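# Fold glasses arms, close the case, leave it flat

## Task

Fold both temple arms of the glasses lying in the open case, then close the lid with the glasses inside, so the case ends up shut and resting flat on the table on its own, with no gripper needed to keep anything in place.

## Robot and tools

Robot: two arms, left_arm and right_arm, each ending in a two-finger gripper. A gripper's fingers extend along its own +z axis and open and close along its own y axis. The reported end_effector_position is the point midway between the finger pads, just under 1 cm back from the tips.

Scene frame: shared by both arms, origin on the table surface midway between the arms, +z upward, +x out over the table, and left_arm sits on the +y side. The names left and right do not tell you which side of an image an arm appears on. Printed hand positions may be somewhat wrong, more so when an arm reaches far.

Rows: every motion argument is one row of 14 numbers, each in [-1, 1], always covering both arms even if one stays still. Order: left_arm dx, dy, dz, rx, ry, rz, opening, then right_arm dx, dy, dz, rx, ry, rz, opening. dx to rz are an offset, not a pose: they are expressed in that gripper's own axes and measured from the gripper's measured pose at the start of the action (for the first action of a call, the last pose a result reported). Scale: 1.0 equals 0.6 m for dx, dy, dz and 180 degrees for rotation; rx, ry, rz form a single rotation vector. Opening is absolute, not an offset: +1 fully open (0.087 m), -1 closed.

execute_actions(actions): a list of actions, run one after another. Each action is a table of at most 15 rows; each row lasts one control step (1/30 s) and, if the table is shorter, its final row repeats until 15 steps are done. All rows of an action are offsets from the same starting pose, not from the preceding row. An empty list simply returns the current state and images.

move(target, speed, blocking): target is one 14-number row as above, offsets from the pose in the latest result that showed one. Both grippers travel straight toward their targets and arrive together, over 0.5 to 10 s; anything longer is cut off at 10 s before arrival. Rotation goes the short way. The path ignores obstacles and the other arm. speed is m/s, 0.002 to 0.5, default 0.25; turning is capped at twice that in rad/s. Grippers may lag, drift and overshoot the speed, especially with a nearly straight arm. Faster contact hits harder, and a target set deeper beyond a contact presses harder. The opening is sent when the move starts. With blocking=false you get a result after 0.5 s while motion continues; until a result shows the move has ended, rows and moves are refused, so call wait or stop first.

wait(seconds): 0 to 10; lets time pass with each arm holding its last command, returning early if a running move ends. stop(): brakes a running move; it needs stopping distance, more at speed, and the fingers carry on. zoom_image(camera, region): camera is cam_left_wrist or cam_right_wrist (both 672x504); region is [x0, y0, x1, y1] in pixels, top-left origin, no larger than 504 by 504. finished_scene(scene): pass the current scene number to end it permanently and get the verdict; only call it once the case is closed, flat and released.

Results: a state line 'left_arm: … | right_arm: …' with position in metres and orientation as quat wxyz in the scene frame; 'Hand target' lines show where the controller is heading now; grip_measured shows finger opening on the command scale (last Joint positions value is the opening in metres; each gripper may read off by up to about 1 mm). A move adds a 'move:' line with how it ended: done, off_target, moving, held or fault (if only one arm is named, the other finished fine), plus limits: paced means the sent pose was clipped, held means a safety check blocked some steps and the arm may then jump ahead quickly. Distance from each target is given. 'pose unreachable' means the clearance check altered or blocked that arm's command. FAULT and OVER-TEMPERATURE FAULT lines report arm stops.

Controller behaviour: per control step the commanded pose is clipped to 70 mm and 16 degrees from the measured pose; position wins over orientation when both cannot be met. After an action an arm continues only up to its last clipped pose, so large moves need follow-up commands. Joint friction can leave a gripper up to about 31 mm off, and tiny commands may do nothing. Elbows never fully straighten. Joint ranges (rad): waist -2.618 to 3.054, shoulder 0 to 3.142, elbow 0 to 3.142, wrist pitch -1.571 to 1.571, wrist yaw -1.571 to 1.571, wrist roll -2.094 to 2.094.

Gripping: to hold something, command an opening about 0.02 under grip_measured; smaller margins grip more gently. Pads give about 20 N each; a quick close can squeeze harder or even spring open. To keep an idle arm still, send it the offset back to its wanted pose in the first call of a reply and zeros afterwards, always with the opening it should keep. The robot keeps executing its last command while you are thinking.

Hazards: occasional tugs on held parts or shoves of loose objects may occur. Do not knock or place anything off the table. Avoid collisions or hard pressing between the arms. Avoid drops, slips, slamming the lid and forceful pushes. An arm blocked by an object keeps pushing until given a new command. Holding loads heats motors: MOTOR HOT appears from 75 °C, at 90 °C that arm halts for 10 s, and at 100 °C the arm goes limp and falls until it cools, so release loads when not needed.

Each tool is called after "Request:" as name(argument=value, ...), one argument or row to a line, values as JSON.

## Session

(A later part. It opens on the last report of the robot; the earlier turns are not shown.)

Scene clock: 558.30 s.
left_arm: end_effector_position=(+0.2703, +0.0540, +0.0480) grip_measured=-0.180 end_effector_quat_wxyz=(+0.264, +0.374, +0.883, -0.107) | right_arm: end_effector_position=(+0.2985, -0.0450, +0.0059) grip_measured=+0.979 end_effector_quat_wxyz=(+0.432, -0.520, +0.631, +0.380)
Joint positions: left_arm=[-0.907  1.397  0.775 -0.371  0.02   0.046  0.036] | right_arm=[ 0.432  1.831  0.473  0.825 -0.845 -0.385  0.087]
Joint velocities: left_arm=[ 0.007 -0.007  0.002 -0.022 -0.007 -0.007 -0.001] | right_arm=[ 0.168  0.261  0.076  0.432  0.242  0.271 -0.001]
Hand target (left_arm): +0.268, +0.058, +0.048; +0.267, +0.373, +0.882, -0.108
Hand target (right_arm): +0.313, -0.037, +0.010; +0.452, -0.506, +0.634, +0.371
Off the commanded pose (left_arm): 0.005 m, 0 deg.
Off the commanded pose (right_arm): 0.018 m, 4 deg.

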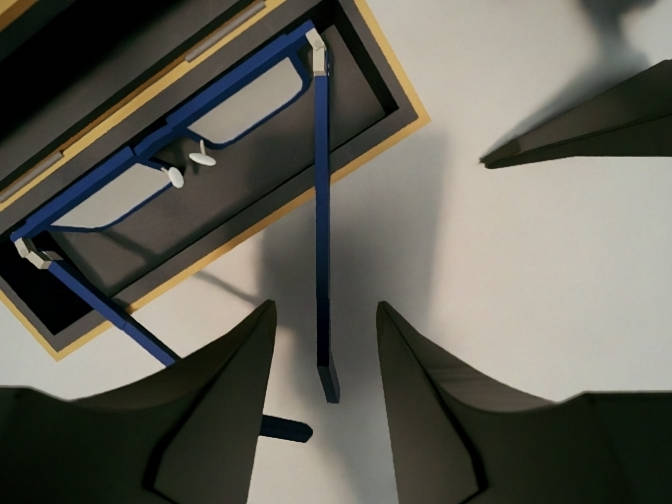

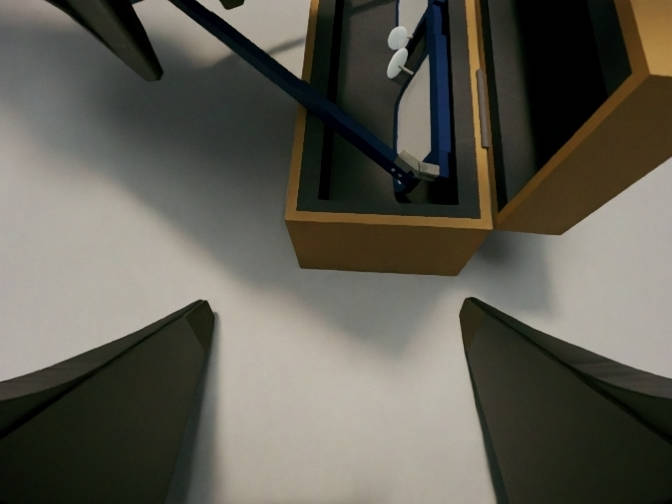

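Request:
execute_actions(
  actions=[],
)

Scene clock: 562.23 s.
left_arm: end_effector_position=(+0.2715, +0.0529, +0.0512) grip_measured=-0.180 end_effector_quat_wxyz=(+0.271, +0.373, +0.881, -0.109) | right_arm: end_effector_position=(+0.3073, -0.0425, +0.0082) grip_measured=+0.979 end_effector_quat_wxyz=(+0.446, -0.506, +0.638, +0.371)
Joint positions: left_arm=[-0.907  1.387  0.775 -0.367  0.02   0.046  0.036] | right_arm=[ 0.438  1.845  0.476  0.879 -0.805 -0.344  0.087]
Joint velocities: left_arm=[-0.012 -0.012  0.002 -0.037 -0.037 -0.066 -0.001] | right_arm=[-0.007  0.007 -0.012 -0.051 -0.095 -0.022 -0.001]
Hand target (left_arm): +0.268, +0.058, +0.048; +0.267, +0.373, +0.882, -0.108
Hand target (right_arm): +0.313, -0.037, +0.010; +0.452, -0.506, +0.634, +0.371
Off the commanded pose (left_arm): 0.007 m, 0 deg.
Off the commanded pose (right_arm): 0.010 m, 1 deg.

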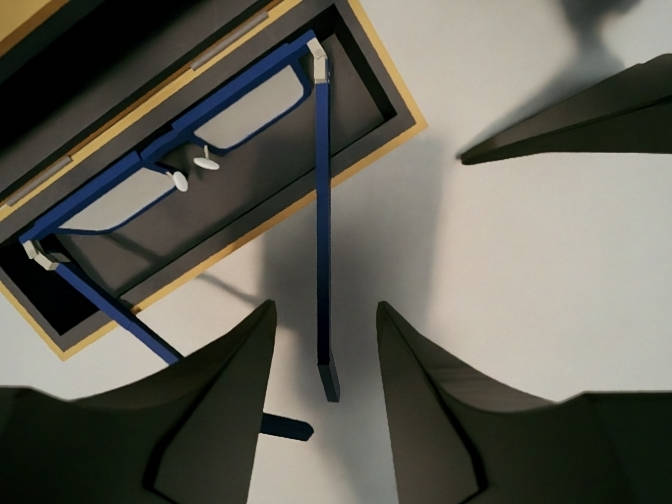

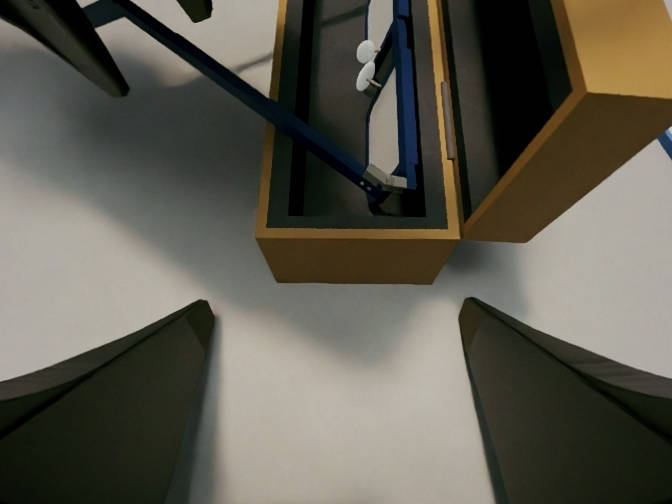

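Request:
execute_actions(
  actions=[
    [[0,0,0,0,0,0,-0.26,-0.003,-0.007,0.004,0.001,-0.002,-0.001,1],[0,0,0,0,0,0,-0.34,-0.006,-0.012,0.007,0.002,-0.004,-0.002,1],[0,0,0,0,0,0,-0.42,-0.009,-0.016,0.009,0.003,-0.005,-0.003,1],[0,0,0,0,0,0,-0.50,-0.012,-0.019,0.012,0.0035,-0.006,-0.004,1],[0,0,0,0,0,0,-0.57,-0.014,-0.0205,0.016,0.0035,-0.006,-0.004,1],[0,0,0,0,0,0,-0.64,-0.016,-0.0205,0.020,0.0035,-0.006,-0.004,1],[0,0,0,0,0,0,-0.70,-0.0177,-0.020,0.025,0.0035,-0.006,-0.004,1],[0,0,0,0,0,0,-0.76,-0.0195,-0.020,0.030,0.0035,-0.006,-0.004,1],[0,0,0,0,0,0,-0.81,-0.0212,-0.020,0.035,0.0035,-0.006,-0.004,1],[0,0,0,0,0,0,-0.85,-0.023,-0.0197,0.040,0.0035,-0.006,-0.004,1],[0,0,0,0,0,0,-0.88,-0.0247,-0.0195,0.045,0.0035,-0.006,-0.004,1],[0,0,0,0,0,0,-0.905,-0.026,-0.0193,0.049,0.0035,-0.006,-0.004,1],[0,0,0,0,0,0,-0.925,-0.0273,-0.019,0.0525,0.0035,-0.006,-0.004,1],[0,0,0,0,0,0,-0.94,-0.0282,-0.019,0.055,0.0035,-0.006,-0.004,1],[0,0,0,0,0,0,-0.955,-0.0287,-0.0189,0.0565,0.0035,-0.006,-0.004,1]],
  ],
)

Scene clock: 584.17 s.
left_arm: end_effector_position=(+0.2714, +0.0529, +0.0512) grip_measured=-0.946 end_effector_quat_wxyz=(+0.271, +0.373, +0.881, -0.110) | right_arm: end_effector_position=(+0.3187, -0.0171, +0.0114) grip_measured=+0.979 end_effector_quat_wxyz=(+0.450, -0.510, +0.632, +0.372)
Joint positions: left_arm=[-0.907  1.387  0.775 -0.367  0.021  0.046  0.002] | right_arm=[ 0.495  1.898  0.563  0.88  -0.761 -0.314  0.087]
Joint velocities: left_arm=[-0.002 -0.012 -0.017 -0.022 -0.037 -0.066 -0.009] | right_arm=[ 0.125  0.105  0.125 -0.037  0.139  0.022 -0.001]
Hand target (left_arm): +0.271, +0.053, +0.051; +0.270, +0.373, +0.881, -0.110
Hand target (right_arm): +0.326, -0.009, +0.014; +0.457, -0.505, +0.632, +0.369
Off the commanded pose (left_arm): 0.000 m, 0 deg.
Off the commanded pose (right_arm): 0.012 m, 1 deg.

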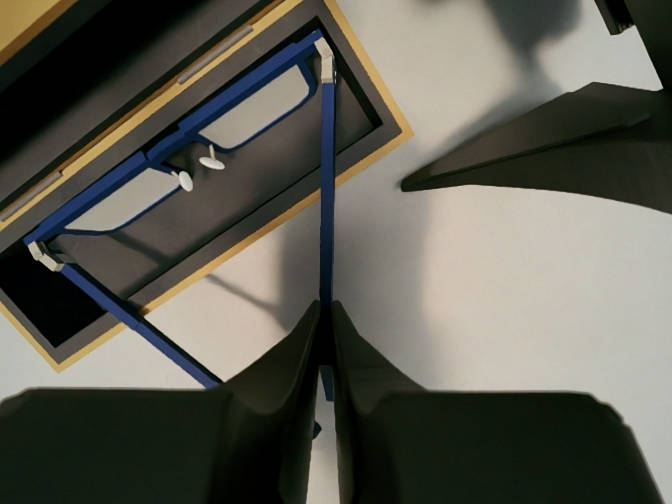

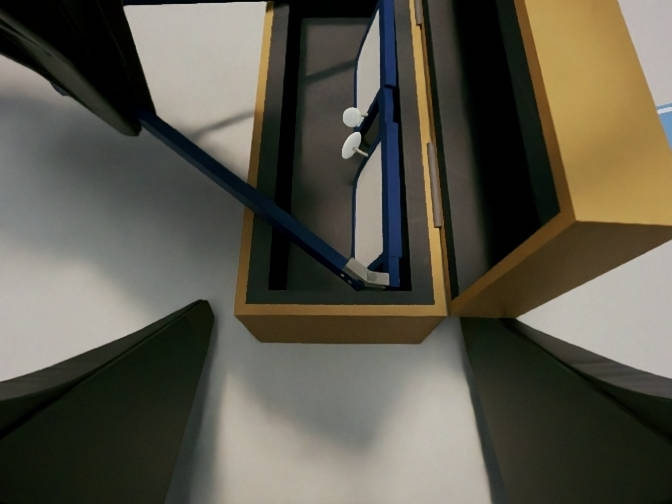

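Request:
execute_actions(
  actions=[],
)

Scene clock: 586.77 s.
left_arm: end_effector_position=(+0.2715, +0.0529, +0.0512) grip_measured=-0.948 end_effector_quat_wxyz=(+0.271, +0.373, +0.881, -0.109) | right_arm: end_effector_position=(+0.3206, -0.0154, +0.0106) grip_measured=+0.979 end_effector_quat_wxyz=(+0.450, -0.506, +0.637, +0.369)
Joint positions: left_arm=[-0.907  1.387  0.775 -0.367  0.02   0.046  0.002] | right_arm=[ 0.501  1.903  0.569  0.88  -0.744 -0.303  0.087]
Joint velocities: left_arm=[-0.007  0.012 -0.022  0.022 -0.095 -0.022 -0.   ] | right_arm=[ 0.012  0.012  0.007 -0.007 -0.007 -0.007 -0.001]
Hand target (left_arm): +0.271, +0.053, +0.051; +0.270, +0.373, +0.881, -0.109
Hand target (right_arm): +0.326, -0.009, +0.014; +0.457, -0.505, +0.632, +0.369
Off the commanded pose (left_arm): 0.000 m, 0 deg.
Off the commanded pose (right_arm): 0.010 m, 1 deg.

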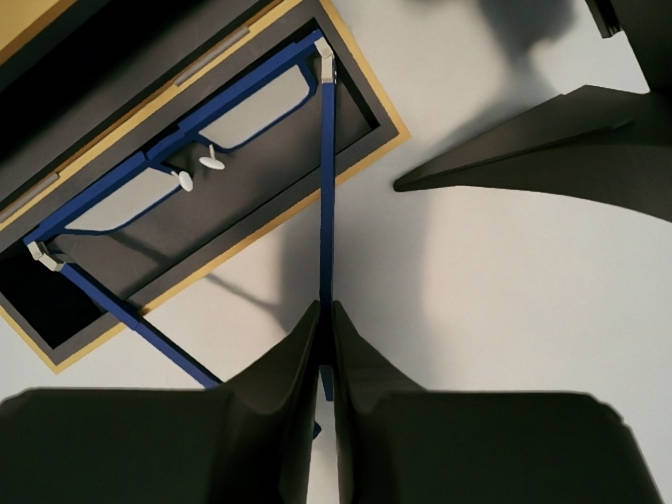

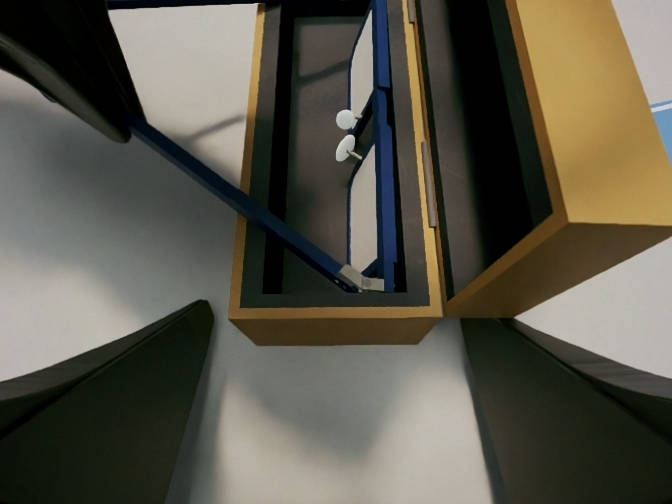

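Request:
zoom_image(
  camera="cam_right_wrist",
  region=[400, 250, 600, 400],
)

Request:
zoom_image(
  camera="cam_left_wrist",
  region=[280, 0, 672, 240],
)

Region (400, 250, 600, 400) of cam_right_wrist's 672x504 image, scaled by 2.520, with more detail than that image has; it fills the top 378 rows of this view, and the rest is white.

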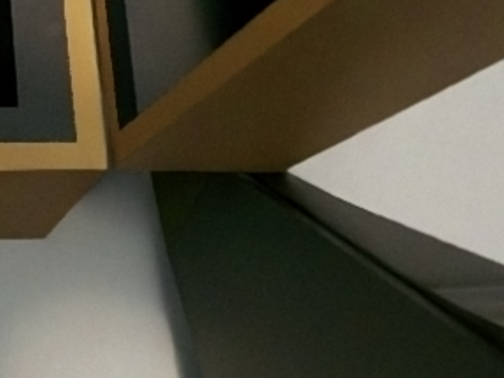

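Region (280, 0, 672, 240) of cam_left_wrist's 672x504 image, scaled by 1.286, with more detail than that image has; it fills the top 309 rows of this view, and the rest is white.

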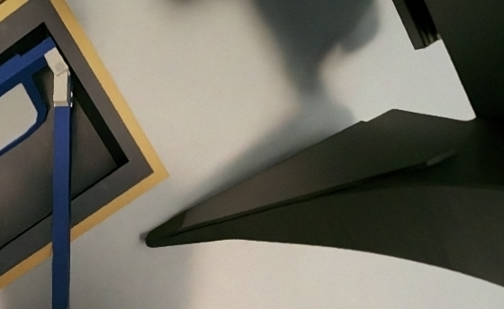

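Request:
execute_actions(
  actions=[
    [[0,0,0,0,0,0,-0.96,0,0,0,0,0,0,0.92],[0,0,0,0,0,0,-0.965,0,0,0,0,0,0,0.85],[0,0,0,0,0,0,-0.965,0,0,0,0,0,0,0.78],[0,0,0,0,0,0,-0.965,0,0,0,0,0,0,0.71],[0,0,0,0,0,0,-0.965,0,0,0,0,0,0,0.64],[0,0,0,0,0,0,-0.965,0,0,0,0,0,0,0.58],[0,0,0,0,0,0,-0.965,0,0,0,0,0,0,0.52],[0,0,0,0,0,0,-0.965,0,0,0,0,0,0,0.47],[0,0,0,0,0,0,-0.965,0,0,0,0,0,0,0.43],[0,0,0,0,0,0,-0.965,0,0,0,0,0,0,0.40],[0,0,0,0,0,0,-0.965,0,0,0,0,0,0,0.375],[0,0,0,0,0,0,-0.965,0,0,0,0,0,0,0.355],[0,0,0,0,0,0,-0.965,0,0,0,0,0,0,0.34],[0,0,0,0,0,0,-0.965,0,0,0,0,0,0,0.325],[0,0,0,0,0,0,-0.965,0,0,0,0,0,0,0.31]],
  ],
)

Scene clock: 617.63 s.
left_arm: end_effector_position=(+0.2715, +0.0529, +0.0512) grip_measured=-0.948 end_effector_quat_wxyz=(+0.271, +0.373, +0.881, -0.109) | right_arm: end_effector_position=(+0.3206, -0.0154, +0.0106) grip_measured=+0.317 end_effector_quat_wxyz=(+0.450, -0.506, +0.637, +0.369)
Joint positions: left_arm=[-0.907  1.387  0.775 -0.367  0.02   0.046  0.002] | right_arm=[ 0.501  1.903  0.569  0.88  -0.744 -0.303  0.058]
Joint velocities: left_arm=[ 0.007 -0.007 -0.007  0.007 -0.007 -0.037  0.001] | right_arm=[-0.002 -0.017 -0.007 -0.081  0.007 -0.037 -0.011]
Hand target (left_arm): +0.271, +0.053, +0.051; +0.271, +0.373, +0.881, -0.109
Hand target (right_arm): +0.321, -0.015, +0.011; +0.450, -0.506, +0.637, +0.369
Off the commanded pose (left_arm): 0.000 m, 0 deg.
Off the commanded pose (right_arm): 0.000 m, 0 deg.

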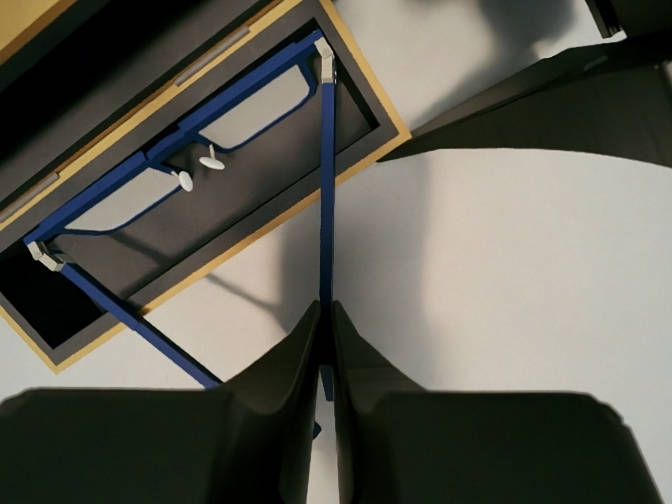

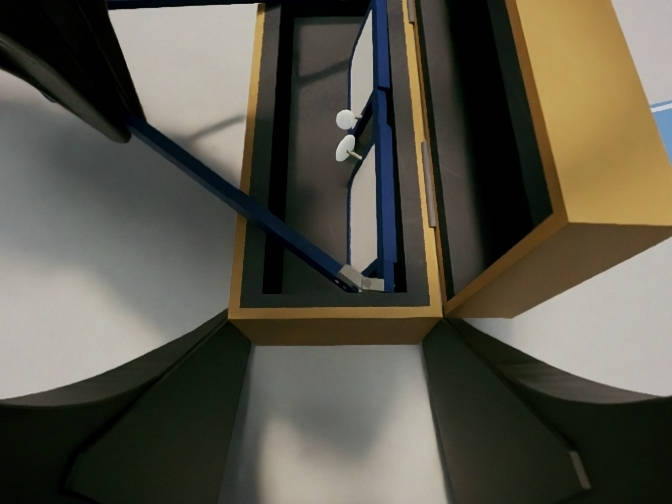

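Request:
execute_actions(
  actions=[],
)

Scene clock: 619.53 s.
left_arm: end_effector_position=(+0.2715, +0.0529, +0.0512) grip_measured=-0.948 end_effector_quat_wxyz=(+0.271, +0.373, +0.881, -0.109) | right_arm: end_effector_position=(+0.3206, -0.0154, +0.0106) grip_measured=+0.310 end_effector_quat_wxyz=(+0.450, -0.506, +0.637, +0.369)
Joint positions: left_arm=[-0.907  1.387  0.775 -0.367  0.02   0.046  0.002] | right_arm=[ 0.501  1.903  0.569  0.88  -0.744 -0.303  0.057]
Joint velocities: left_arm=[-0.007  0.002  0.012 -0.037 -0.007  0.037 -0.001] | right_arm=[-0.002 -0.012 -0.017  0.081  0.007 -0.051 -0.   ]
Hand target (left_arm): +0.271, +0.053, +0.051; +0.271, +0.373, +0.881, -0.109
Hand target (right_arm): +0.321, -0.015, +0.011; +0.450, -0.506, +0.637, +0.369
Off the commanded pose (left_arm): 0.000 m, 0 deg.
Off the commanded pose (right_arm): 0.000 m, 0 deg.

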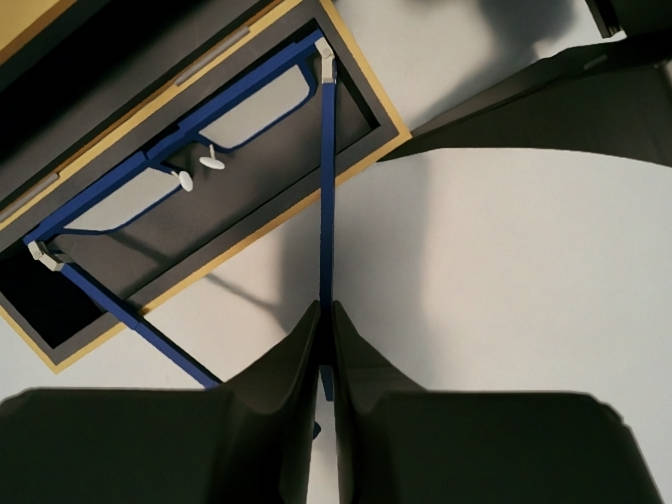

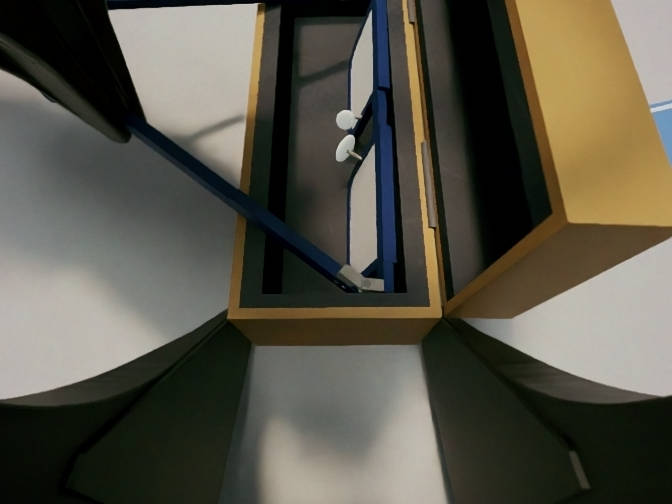

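Request:
execute_actions(
  actions=[
    [[-0.0022,0,-0.0033,0,0,0,-0.965,0,0,0,0,0,0,0.30],[-0.0044,0,-0.0065,0,0,0,-0.965,0,0,0,0,0,0,0.29],[-0.0066,0.0017,-0.0098,0.0017,0,0.0026,-0.965,0,0,0,0,0,0,0.28],[-0.009,0.0042,-0.0129,0.0044,0,0.0065,-0.965,0,0,0,0,0,0,0.27],[-0.0109,0.0076,-0.0152,0.0078,0,0.0116,-0.965,0,0,0,0,0,0,0.265],[-0.0118,0.0113,-0.0157,0.0117,0,0.0174,-0.965,0,0,0,0,0,0,0.26],[-0.0123,0.0155,-0.0153,0.0161,0,0.0239,-0.965,0,0,0,0,0,0,0.26],[-0.0128,0.0197,-0.0149,0.0204,0,0.0304,-0.965,0,0,0,0,0,0,0.26],[-0.0135,0.0239,-0.0144,0.0248,0,0.0368,-0.965,0,0,0,0,0,0,0.26],[-0.0142,0.0281,-0.0139,0.0291,-0.0005,0.0433,-0.965,0,0,0,0,0,0,0.26],[-0.015,0.0319,-0.0133,0.0331,-0.0006,0.0491,-0.965,0,0,0,0,0,0,0.26],[-0.0158,0.0357,-0.0127,0.037,-0.0007,0.0549,-0.965,0,0,0,0,0,0,0.26],[-0.0165,0.0386,-0.0122,0.040,-0.0007,0.0594,-0.965,0,0,0,0,0,0,0.26],[-0.0171,0.0407,-0.0117,0.0422,-0.0008,0.0627,-0.965,0,0,0,0,0,0,0.26],[-0.0174,0.042,-0.0115,0.0435,-0.0008,0.0646,-0.965,0,0,0,0,0,0,0.26]],
  ],
)

Scene clock: 666.33 s.
left_arm: end_effector_position=(+0.2904, +0.0680, +0.0643) grip_measured=-0.948 end_effector_quat_wxyz=(+0.267, +0.434, +0.851, -0.129) | right_arm: end_effector_position=(+0.3207, -0.0155, +0.0106) grip_measured=+0.295 end_effector_quat_wxyz=(+0.450, -0.505, +0.637, +0.369)
Joint positions: left_arm=[-0.778  1.392  0.834 -0.433  0.169  0.273  0.002] | right_arm=[ 0.501  1.903  0.569  0.88  -0.743 -0.303  0.057]
Joint velocities: left_arm=[ 0.247  0.125  0.164 -0.125  0.374  0.564  0.001] | right_arm=[-0.022 -0.007 -0.012 -0.022 -0.007  0.037 -0.001]
Hand target (left_arm): +0.293, +0.066, +0.063; +0.259, +0.474, +0.830, -0.141
Hand target (right_arm): +0.321, -0.015, +0.011; +0.450, -0.506, +0.637, +0.369
Off the commanded pose (left_arm): 0.003 m, 6 deg.
Off the commanded pose (right_arm): 0.000 m, 0 deg.

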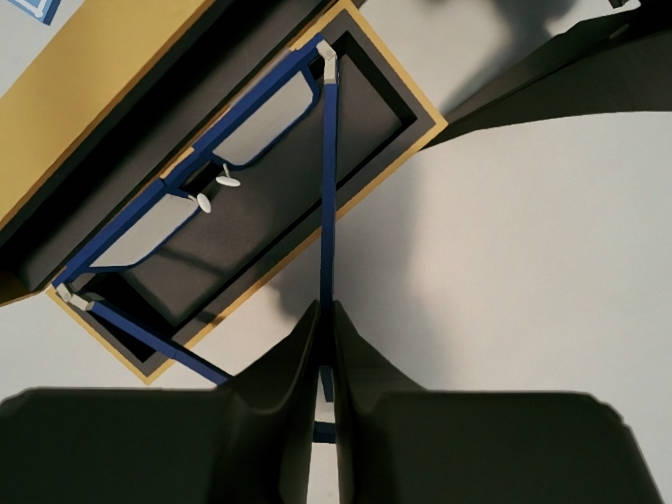

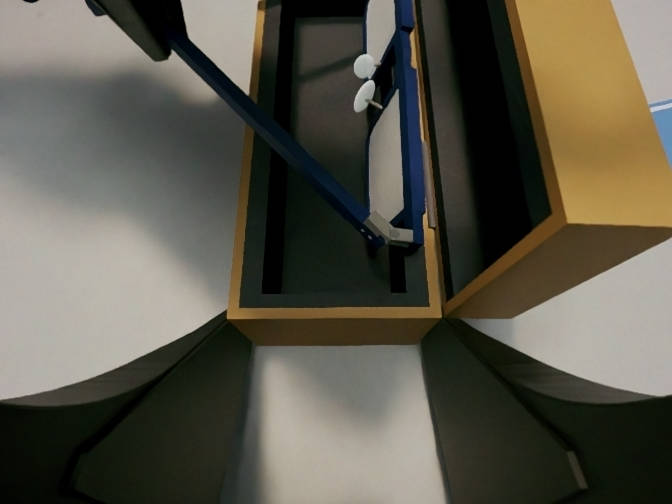

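Request:
execute_actions(
  actions=[],
)

Scene clock: 668.27 s.
left_arm: end_effector_position=(+0.2904, +0.0663, +0.0639) grip_measured=-0.948 end_effector_quat_wxyz=(+0.264, +0.472, +0.830, -0.139) | right_arm: end_effector_position=(+0.3208, -0.0155, +0.0105) grip_measured=+0.295 end_effector_quat_wxyz=(+0.450, -0.505, +0.637, +0.369)
Joint positions: left_arm=[-0.765  1.403  0.842 -0.442  0.221  0.363  0.002] | right_arm=[ 0.501  1.903  0.569  0.88  -0.743 -0.303  0.057]
Joint velocities: left_arm=[-0.012  0.002 -0.012  0.051  0.095 -0.007  0.   ] | right_arm=[-0.002 -0.002  0.012 -0.051  0.051 -0.051  0.001]
Hand target (left_arm): +0.292, +0.066, +0.063; +0.258, +0.474, +0.830, -0.141
Hand target (right_arm): +0.321, -0.015, +0.011; +0.450, -0.506, +0.637, +0.369
Off the commanded pose (left_arm): 0.003 m, 1 deg.
Off the commanded pose (right_arm): 0.000 m, 0 deg.

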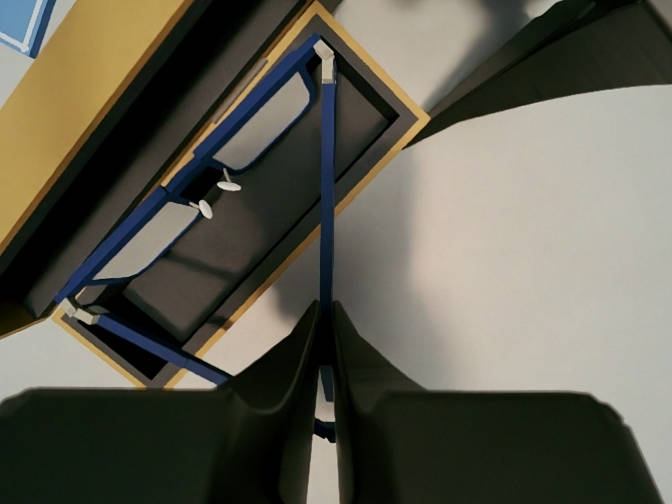

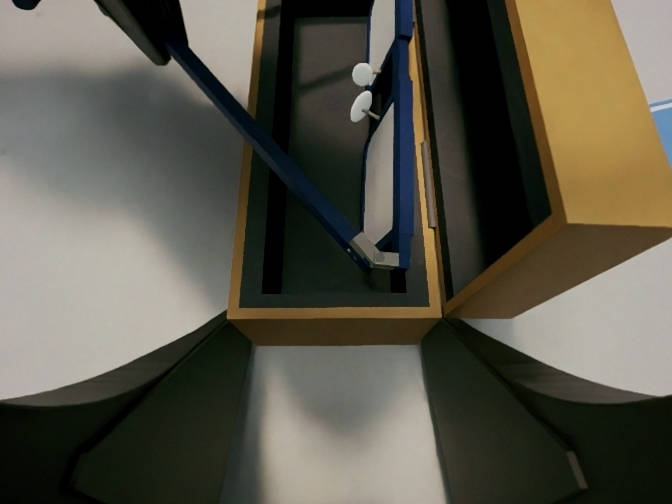

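Request:
execute_actions(
  actions=[
    [[0.0006,-0.002,0.0009,0.0038,0.0002,0.0051,-0.965,0,0,0,0,0,0,0.27],[0.0013,-0.0029,0.0018,0.008,0.0005,0.0109,-0.965,0,0,0,0,0,0,0.27],[0.002,-0.0027,0.0029,0.0127,0.0008,0.0173,-0.965,0,0,0,0,0,0,0.27],[0.0027,-0.0013,0.004,0.0174,0.0011,0.0237,-0.965,0,0,0,0,0,0,0.27],[0.0034,0.0015,0.0052,0.0221,0.0014,0.0301,-0.965,0,0,0,0,0,0,0.27],[0.004,0.0051,0.0064,0.0268,0.0017,0.0365,-0.965,0,0,0,0,0,0,0.27],[0.0046,0.0092,0.0077,0.0315,0.0019,0.0429,-0.965,0,0,0,0,0,0,0.27],[0.0051,0.0136,0.0089,0.0357,0.0022,0.0487,-0.965,0,0,0,0,0,0,0.27],[0.0054,0.0183,0.010,0.0395,0.0024,0.0538,-0.965,0,0,0,0,0,0,0.27],[0.0055,0.0231,0.0112,0.0428,0.0026,0.0583,-0.965,0,0,0,0,0,0,0.27],[0.0056,0.0278,0.0121,0.0451,0.0028,0.0615,-0.965,0,0,0,0,0,0,0.27],[0.0055,0.0321,0.0129,0.047,0.0029,0.0641,-0.965,0,0,0,0,0,0,0.27],[0.0052,0.0368,0.0132,0.047,0.0029,0.0641,-0.965,0,0,0,0,0,0,0.27],[0.0049,0.0401,0.0135,0.047,0.0029,0.0641,-0.965,0,0,0,0,0,0,0.27],[0.0048,0.0412,0.0136,0.047,0.0029,0.0641,-0.965,0,0,0,0,0,0,0.27]],
  ],
)

Scene clock: 688.63 s.
left_arm: end_effector_position=(+0.3093, +0.0756, +0.0573) grip_measured=-0.948 end_effector_quat_wxyz=(+0.244, +0.547, +0.784, -0.163) | right_arm: end_effector_position=(+0.3209, -0.0156, +0.0105) grip_measured=+0.295 end_effector_quat_wxyz=(+0.450, -0.505, +0.637, +0.368)
Joint positions: left_arm=[-0.657  1.506  0.921 -0.507  0.37   0.629  0.002] | right_arm=[ 0.501  1.903  0.569  0.88  -0.742 -0.303  0.057]
Joint velocities: left_arm=[ 0.134  0.193  0.183 -0.256  0.227  0.432  0.   ] | right_arm=[ 0.002 -0.007 -0.017  0.081  0.095  0.066  0.001]
Hand target (left_arm): +0.313, +0.076, +0.056; +0.239, +0.570, +0.768, -0.170
Hand target (right_arm): +0.321, -0.015, +0.011; +0.450, -0.506, +0.637, +0.369
Off the commanded pose (left_arm): 0.004 m, 4 deg.
Off the commanded pose (right_arm): 0.000 m, 0 deg.

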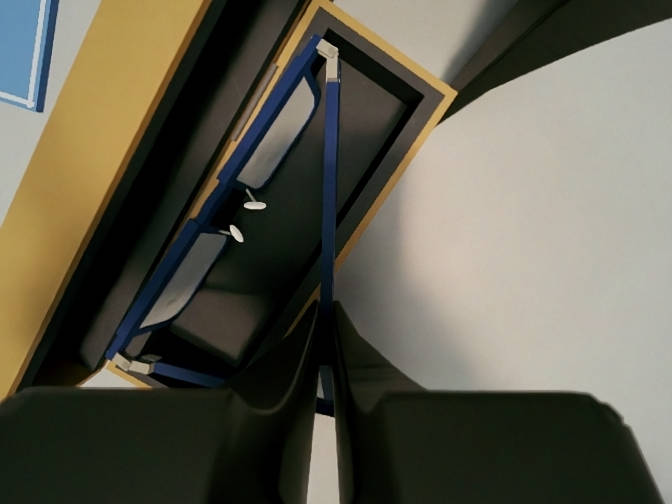

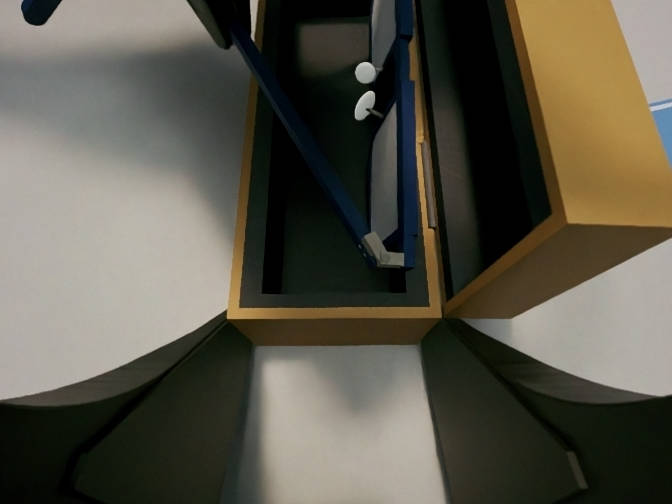

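Request:
execute_actions(
  actions=[],
)

Scene clock: 691.40 s.
left_arm: end_effector_position=(+0.3100, +0.0762, +0.0575) grip_measured=-0.948 end_effector_quat_wxyz=(+0.242, +0.569, +0.768, -0.166) | right_arm: end_effector_position=(+0.3210, -0.0156, +0.0105) grip_measured=+0.295 end_effector_quat_wxyz=(+0.450, -0.505, +0.638, +0.368)
Joint positions: left_arm=[-0.649  1.515  0.933 -0.527  0.393  0.693  0.002] | right_arm=[ 0.501  1.903  0.569  0.88  -0.742 -0.302  0.057]
Joint velocities: left_arm=[-0.012  0.012 -0.002  0.037 -0.007  0.007 -0.001] | right_arm=[-0.012  0.002 -0.007  0.007 -0.007  0.022  0.001]
Hand target (left_arm): +0.313, +0.076, +0.056; +0.239, +0.570, +0.768, -0.170
Hand target (right_arm): +0.321, -0.016, +0.011; +0.450, -0.505, +0.637, +0.369
Off the commanded pose (left_arm): 0.003 m, 1 deg.
Off the commanded pose (right_arm): 0.000 m, 0 deg.

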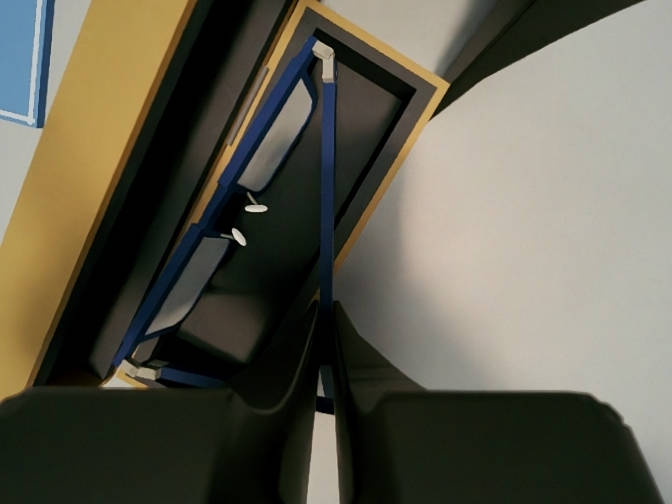

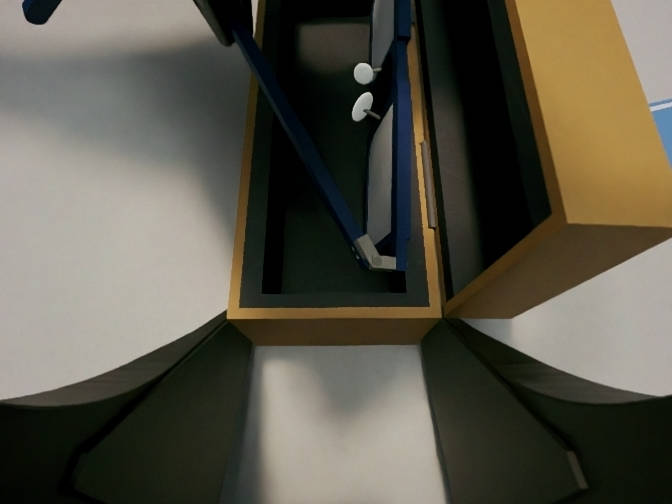

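Request:
execute_actions(
  actions=[
    [[0.0005,-0.0028,0.0005,0.0053,0,0.0071,-0.965,0,0,0,0,0,0,0.27],[0.001,-0.0043,0.001,0.0106,0,0.0143,-0.965,0,0,0,0,0,0,0.27],[0.001,-0.0046,0.001,0.0159,0,0.0214,-0.965,0,0,0,0,0,0,0.27],[0.001,-0.0037,0.001,0.0212,0,0.0285,-0.965,0,0,0,0,0,0,0.27],[0.001,-0.0013,0.0008,0.026,0,0.035,-0.965,0,0,0,0,0,0,0.27],[0.001,0.0021,0.0006,0.0304,0,0.041,-0.965,0,0,0,0,0,0,0.27],[0.001,0.0061,0.0005,0.0344,0,0.0463,-0.965,0,0,0,0,0,0,0.27],[0.0009,0.0106,0.0005,0.0379,0,0.0511,-0.965,0,0,0,0,0,0,0.27],[0.0007,0.0154,0.0006,0.0406,0,0.0546,-0.965,0,0,0,0,0,0,0.27],[0.0005,0.0205,0.0007,0.0428,0,0.0576,-0.965,0,0,0,0,0,0,0.27],[0.0002,0.0254,0.0009,0.0441,0,0.0594,-0.965,0,0,0,0,0,0,0.27],[-0.0001,0.0304,0.0011,0.0441,0,0.0594,-0.965,0,0,0,0,0,0,0.27],[-0.0004,0.0348,0.0012,0.0441,0,0.0594,-0.965,0,0,0,0,0,0,0.27],[-0.0006,0.0379,0.0013,0.0441,0,0.0594,-0.965,0,0,0,0,0,0,0.27],[-0.0007,0.0392,0.0014,0.0441,0,0.0594,-0.965,0,0,0,0,0,0,0.27]],
  ],
)

Scene clock: 727.80 s.
left_arm: end_effector_position=(+0.3296, +0.0795, +0.0597) grip_measured=-0.948 end_effector_quat_wxyz=(+0.225, +0.639, +0.711, -0.189) | right_arm: end_effector_position=(+0.3211, -0.0156, +0.0104) grip_measured=+0.295 end_effector_quat_wxyz=(+0.450, -0.505, +0.638, +0.368)
Joint positions: left_arm=[-0.58   1.634  1.075 -0.665  0.497  0.954  0.002] | right_arm=[ 0.501  1.903  0.569  0.88  -0.741 -0.302  0.057]
Joint velocities: left_arm=[ 0.081  0.222  0.242 -0.256  0.183  0.388 -0.   ] | right_arm=[ 0.002 -0.007  0.002 -0.037  0.007 -0.051  0.   ]
Hand target (left_arm): +0.332, +0.082, +0.058; +0.218, +0.653, +0.699, -0.195
Hand target (right_arm): +0.321, -0.016, +0.010; +0.450, -0.505, +0.638, +0.368
Off the commanded pose (left_arm): 0.005 m, 3 deg.
Off the commanded pose (right_arm): 0.000 m, 0 deg.

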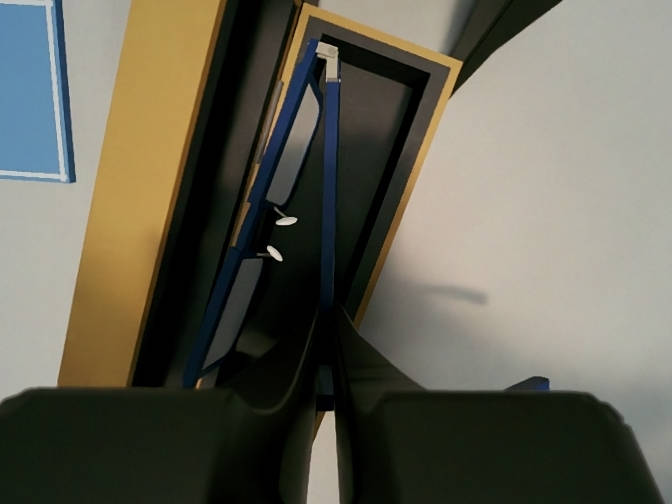

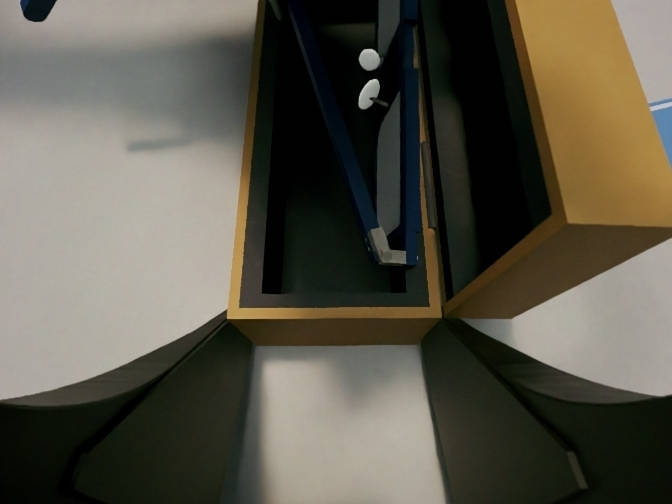

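Request:
execute_actions(
  actions=[],
)

Scene clock: 732.47 s.
left_arm: end_effector_position=(+0.3294, +0.0811, +0.0593) grip_measured=-0.948 end_effector_quat_wxyz=(+0.220, +0.654, +0.698, -0.191) | right_arm: end_effector_position=(+0.3211, -0.0156, +0.0104) grip_measured=+0.295 end_effector_quat_wxyz=(+0.450, -0.505, +0.638, +0.368)
Joint positions: left_arm=[-0.574  1.645  1.089 -0.693  0.506  1.006  0.002] | right_arm=[ 0.501  1.903  0.569  0.88  -0.741 -0.302  0.057]
Joint velocities: left_arm=[ 0.002  0.017 -0.017 -0.081  0.037  0.022 -0.   ] | right_arm=[ 0.012  0.007 -0.012  0.007  0.022  0.007 -0.001]
Hand target (left_arm): +0.332, +0.082, +0.058; +0.218, +0.653, +0.699, -0.195
Hand target (right_arm): +0.321, -0.016, +0.010; +0.450, -0.505, +0.638, +0.368
Off the commanded pose (left_arm): 0.004 m, 1 deg.
Off the commanded pose (right_arm): 0.000 m, 0 deg.

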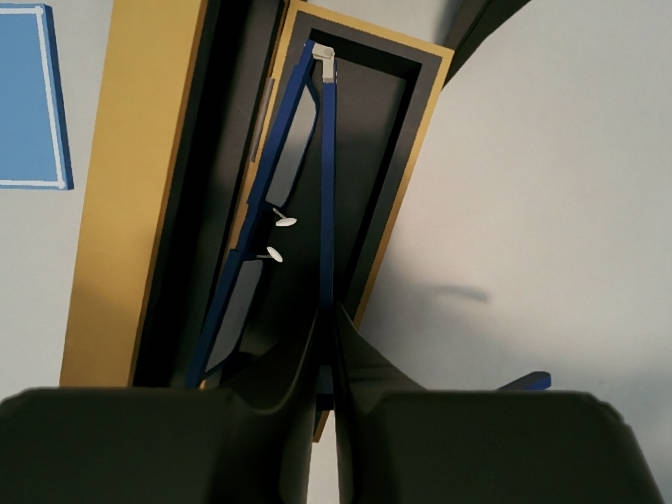

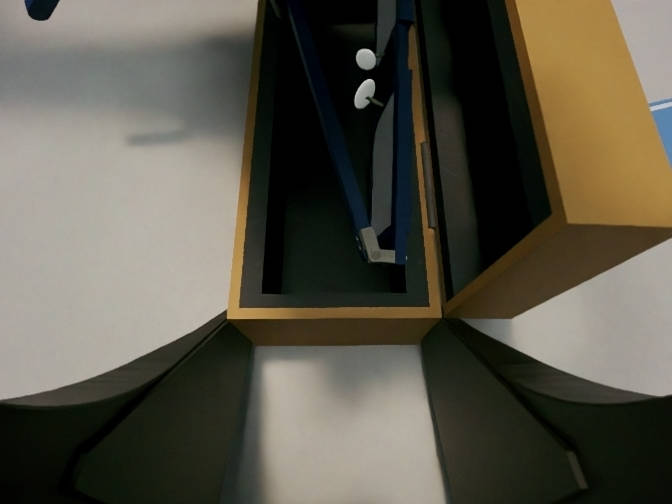

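Request:
execute_actions(
  actions=[
    [[0.001,-0.0026,0.001,0.0047,0,0.0062,-0.965,0,0,0,0,0,0,0.27],[0.002,-0.0039,0.0015,0.0093,-0.0004,0.0124,-0.965,0,0,0,0,0,0,0.27],[0.0025,-0.0041,0.0018,0.014,-0.0005,0.0186,-0.965,0,0,0,0,0,0,0.27],[0.003,-0.003,0.002,0.0187,-0.0007,0.0248,-0.965,0,0,0,0,0,0,0.27],[0.0032,-0.0006,0.0022,0.023,-0.0009,0.0304,-0.965,0,0,0,0,0,0,0.27],[0.0034,0.0027,0.0025,0.0268,-0.001,0.0356,-0.965,0,0,0,0,0,0,0.27],[0.0036,0.0068,0.0029,0.0303,-0.0012,0.0402,-0.965,0,0,0,0,0,0,0.27],[0.0037,0.0111,0.0034,0.0335,-0.0013,0.0444,-0.965,0,0,0,0,0,0,0.27],[0.0038,0.0158,0.004,0.0358,-0.0014,0.0475,-0.965,0,0,0,0,0,0,0.27],[0.0038,0.0207,0.0046,0.0377,-0.0015,0.050,-0.965,0,0,0,0,0,0,0.27],[0.0038,0.0255,0.0052,0.0389,-0.0015,0.0516,-0.965,0,0,0,0,0,0,0.27],[0.0038,0.0303,0.0058,0.0389,-0.0015,0.0516,-0.965,0,0,0,0,0,0,0.27],[0.0037,0.0345,0.0063,0.0389,-0.0015,0.0516,-0.965,0,0,0,0,0,0,0.27],[0.0037,0.0375,0.0066,0.0389,-0.0015,0.0516,-0.965,0,0,0,0,0,0,0.27],[0.0037,0.0387,0.0068,0.0389,-0.0015,0.0516,-0.965,0,0,0,0,0,0,0.27]],
  ],
)

Scene clock: 749.70 s.
left_arm: end_effector_position=(+0.3475, +0.0797, +0.0576) grip_measured=-0.948 end_effector_quat_wxyz=(+0.201, +0.711, +0.640, -0.212) | right_arm: end_effector_position=(+0.3212, -0.0157, +0.0104) grip_measured=+0.295 end_effector_quat_wxyz=(+0.450, -0.505, +0.638, +0.368)
Joint positions: left_arm=[-0.539  1.781  1.248 -0.842  0.563  1.238  0.002] | right_arm=[ 0.501  1.903  0.569  0.88  -0.74  -0.302  0.057]
Joint velocities: left_arm=[ 0.046  0.256  0.261 -0.256  0.022  0.286  0.   ] | right_arm=[ 0.002  0.007  0.012 -0.022 -0.051  0.007 -0.   ]
Hand target (left_arm): +0.352, +0.082, +0.056; +0.197, +0.720, +0.629, -0.216
Hand target (right_arm): +0.321, -0.016, +0.010; +0.450, -0.505, +0.638, +0.368
Off the commanded pose (left_arm): 0.006 m, 2 deg.
Off the commanded pose (right_arm): 0.000 m, 0 deg.

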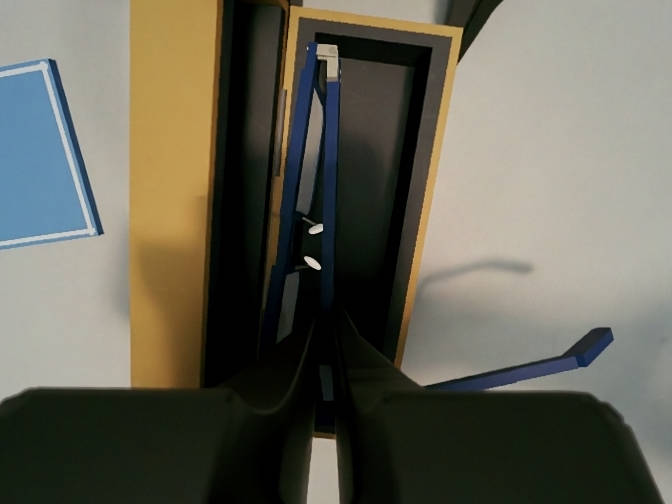

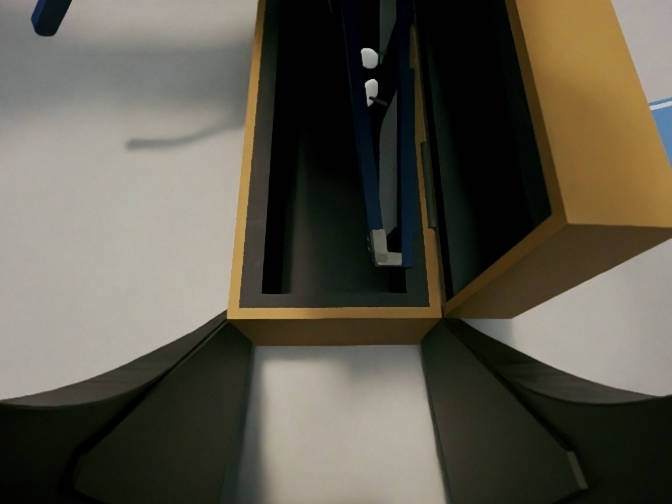

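Request:
execute_actions(
  actions=[],
)

Scene clock: 754.20 s.
left_arm: end_effector_position=(+0.3482, +0.0806, +0.0574) grip_measured=-0.948 end_effector_quat_wxyz=(+0.198, +0.721, +0.629, -0.214) | right_arm: end_effector_position=(+0.3212, -0.0157, +0.0104) grip_measured=+0.295 end_effector_quat_wxyz=(+0.450, -0.505, +0.638, +0.368)
Joint positions: left_arm=[-0.536  1.793  1.264 -0.865  0.567  1.279  0.002] | right_arm=[ 0.501  1.903  0.569  0.88  -0.74  -0.302  0.057]
Joint velocities: left_arm=[-0.007  0.002 -0.002 -0.007 -0.022 -0.022 -0.001] | right_arm=[-0.002  0.002 -0.017  0.022 -0.051 -0.051  0.   ]
Hand target (left_arm): +0.352, +0.082, +0.056; +0.197, +0.720, +0.629, -0.216
Hand target (right_arm): +0.321, -0.016, +0.010; +0.450, -0.505, +0.638, +0.368
Off the commanded pose (left_arm): 0.005 m, 0 deg.
Off the commanded pose (right_arm): 0.000 m, 0 deg.

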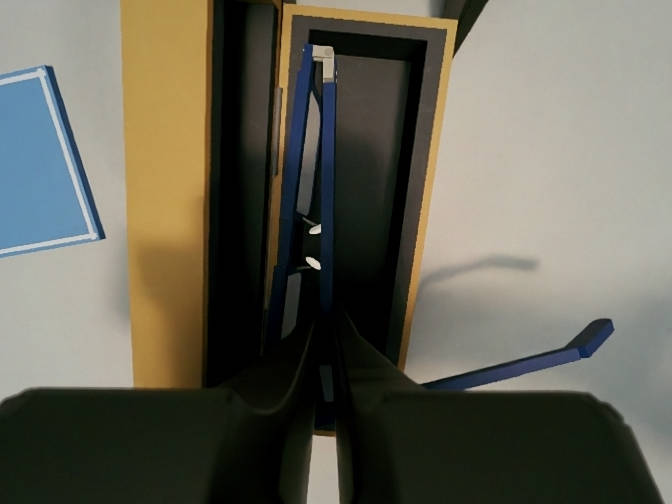

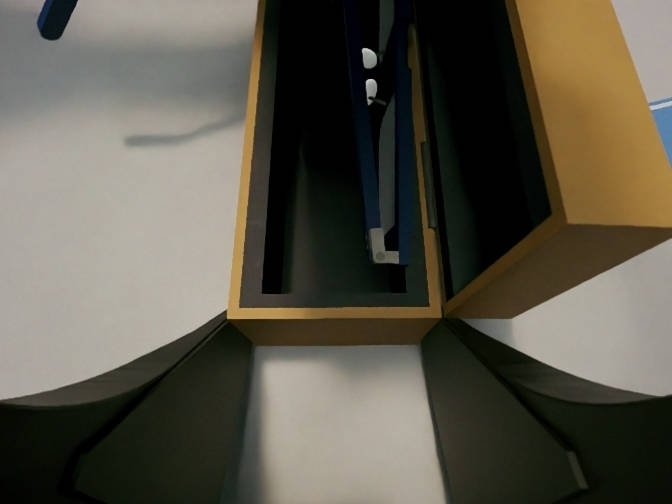

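Request:
execute_actions(
  actions=[
    [[-0.003,-0.004,0.0007,0,-0.0036,0,-0.965,0,0,0,0,0,0,0.27],[-0.0045,-0.007,0.0018,0,-0.0072,0,-0.965,0,0,0,0,0,0,0.27],[-0.0054,-0.010,0.0036,0,-0.012,0,-0.965,0,0,0,0,0,0,0.27],[-0.0053,-0.0125,0.0061,0,-0.0174,0,-0.965,0,0,0,0,0,0,0.27],[-0.0042,-0.0145,0.009,0,-0.0234,0,-0.965,0,0,0,0,0,0,0.27],[-0.0024,-0.016,0.0122,0,-0.0294,0,-0.965,0,0,0,0,0,0,0.27],[0.0003,-0.017,0.0155,0,-0.0354,0,-0.965,0,0,0,0,0,0,0.27],[0.0029,-0.0175,0.019,0,-0.0414,0,-0.965,0,0,0,0,0,0,0.27],[0.006,-0.0175,0.0222,0,-0.0468,0,-0.965,0,0,0,0,0,0,0.27],[0.0096,-0.0175,0.0255,0,-0.0516,0,-0.965,0,0,0,0,0,0,0.27],[0.013,-0.0175,0.0283,0,-0.0558,0,-0.965,0,0,0,0,0,0,0.27],[0.0166,-0.0175,0.0307,0,-0.0588,0,-0.965,0,0,0,0,0,0,0.27],[0.021,-0.0175,0.0324,0,-0.06,0,-0.965,0,0,0,0,0,0,0.27],[0.0248,-0.0175,0.0336,0,-0.06,0,-0.965,0,0,0,0,0,0,0.27],[0.0263,-0.0175,0.034,0,-0.06,0,-0.965,0,0,0,0,0,0,0.27]],
  ],
)

Scene clock: 831.40 s.
left_arm: end_effector_position=(+0.3373, +0.0863, +0.0400) grip_measured=-0.949 end_effector_quat_wxyz=(+0.239, +0.698, +0.620, -0.267) | right_arm: end_effector_position=(+0.3212, -0.0157, +0.0104) grip_measured=+0.295 end_effector_quat_wxyz=(+0.450, -0.505, +0.638, +0.368)
Joint positions: left_arm=[-0.459  1.774  1.123 -0.753  0.718  1.325  0.002] | right_arm=[ 0.501  1.903  0.569  0.88  -0.74  -0.302  0.057]
Joint velocities: left_arm=[ 0.164 -0.022 -0.115  0.168  0.212  0.183  0.   ] | right_arm=[-0.002  0.002 -0.002  0.11   0.081 -0.022 -0.   ]
Hand target (left_arm): +0.338, +0.083, +0.032; +0.254, +0.698, +0.608, -0.282
Hand target (right_arm): +0.321, -0.016, +0.010; +0.450, -0.505, +0.638, +0.368
Off the commanded pose (left_arm): 0.009 m, 3 deg.
Off the commanded pose (right_arm): 0.000 m, 0 deg.

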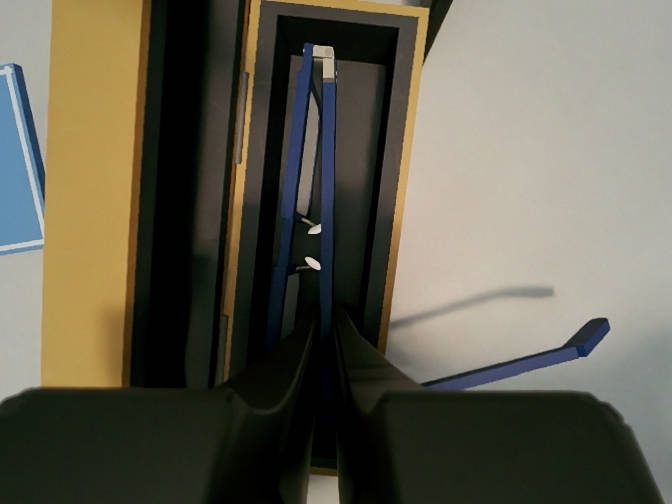

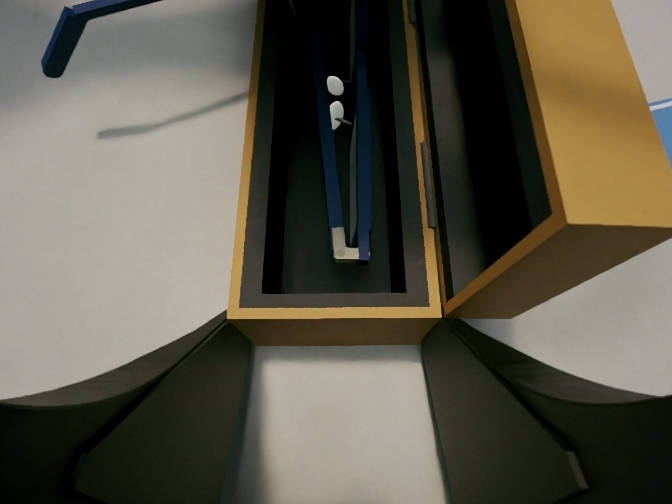

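Request:
execute_actions(
  actions=[],
)

Scene clock: 834.07 s.
left_arm: end_effector_position=(+0.3433, +0.0812, +0.0429) grip_measured=-0.949 end_effector_quat_wxyz=(+0.263, +0.702, +0.604, -0.271) | right_arm: end_effector_position=(+0.3212, -0.0157, +0.0104) grip_measured=+0.295 end_effector_quat_wxyz=(+0.450, -0.505, +0.638, +0.368)
Joint positions: left_arm=[-0.452  1.774  1.118 -0.718  0.755  1.349  0.002] | right_arm=[ 0.501  1.903  0.569  0.88  -0.74  -0.302  0.057]
Joint velocities: left_arm=[ 0.002  0.007 -0.007 -0.022  0.037  0.037  0.001] | right_arm=[-0.002 -0.007  0.012 -0.022 -0.022  0.037 -0.   ]
Hand target (left_arm): +0.338, +0.083, +0.032; +0.254, +0.698, +0.607, -0.282
Hand target (right_arm): +0.321, -0.016, +0.010; +0.450, -0.505, +0.638, +0.368
Off the commanded pose (left_arm): 0.013 m, 2 deg.
Off the commanded pose (right_arm): 0.000 m, 0 deg.

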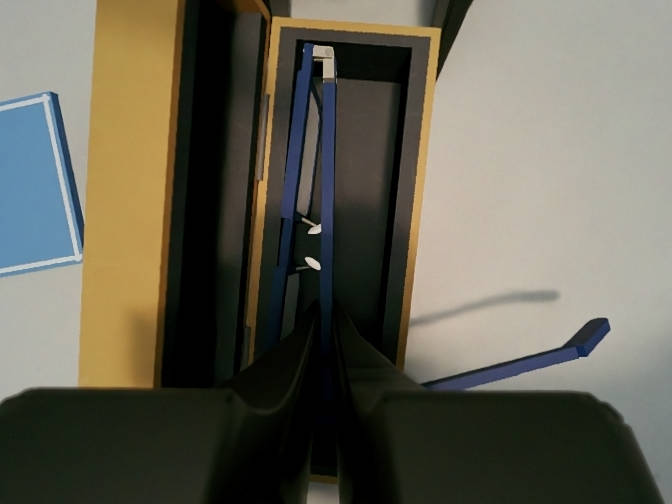

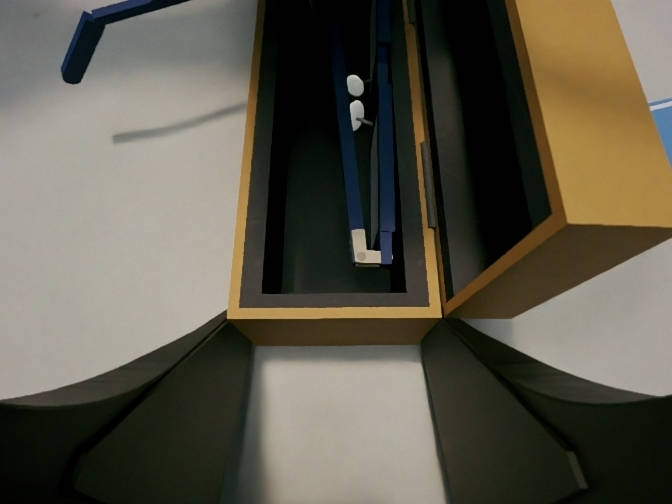

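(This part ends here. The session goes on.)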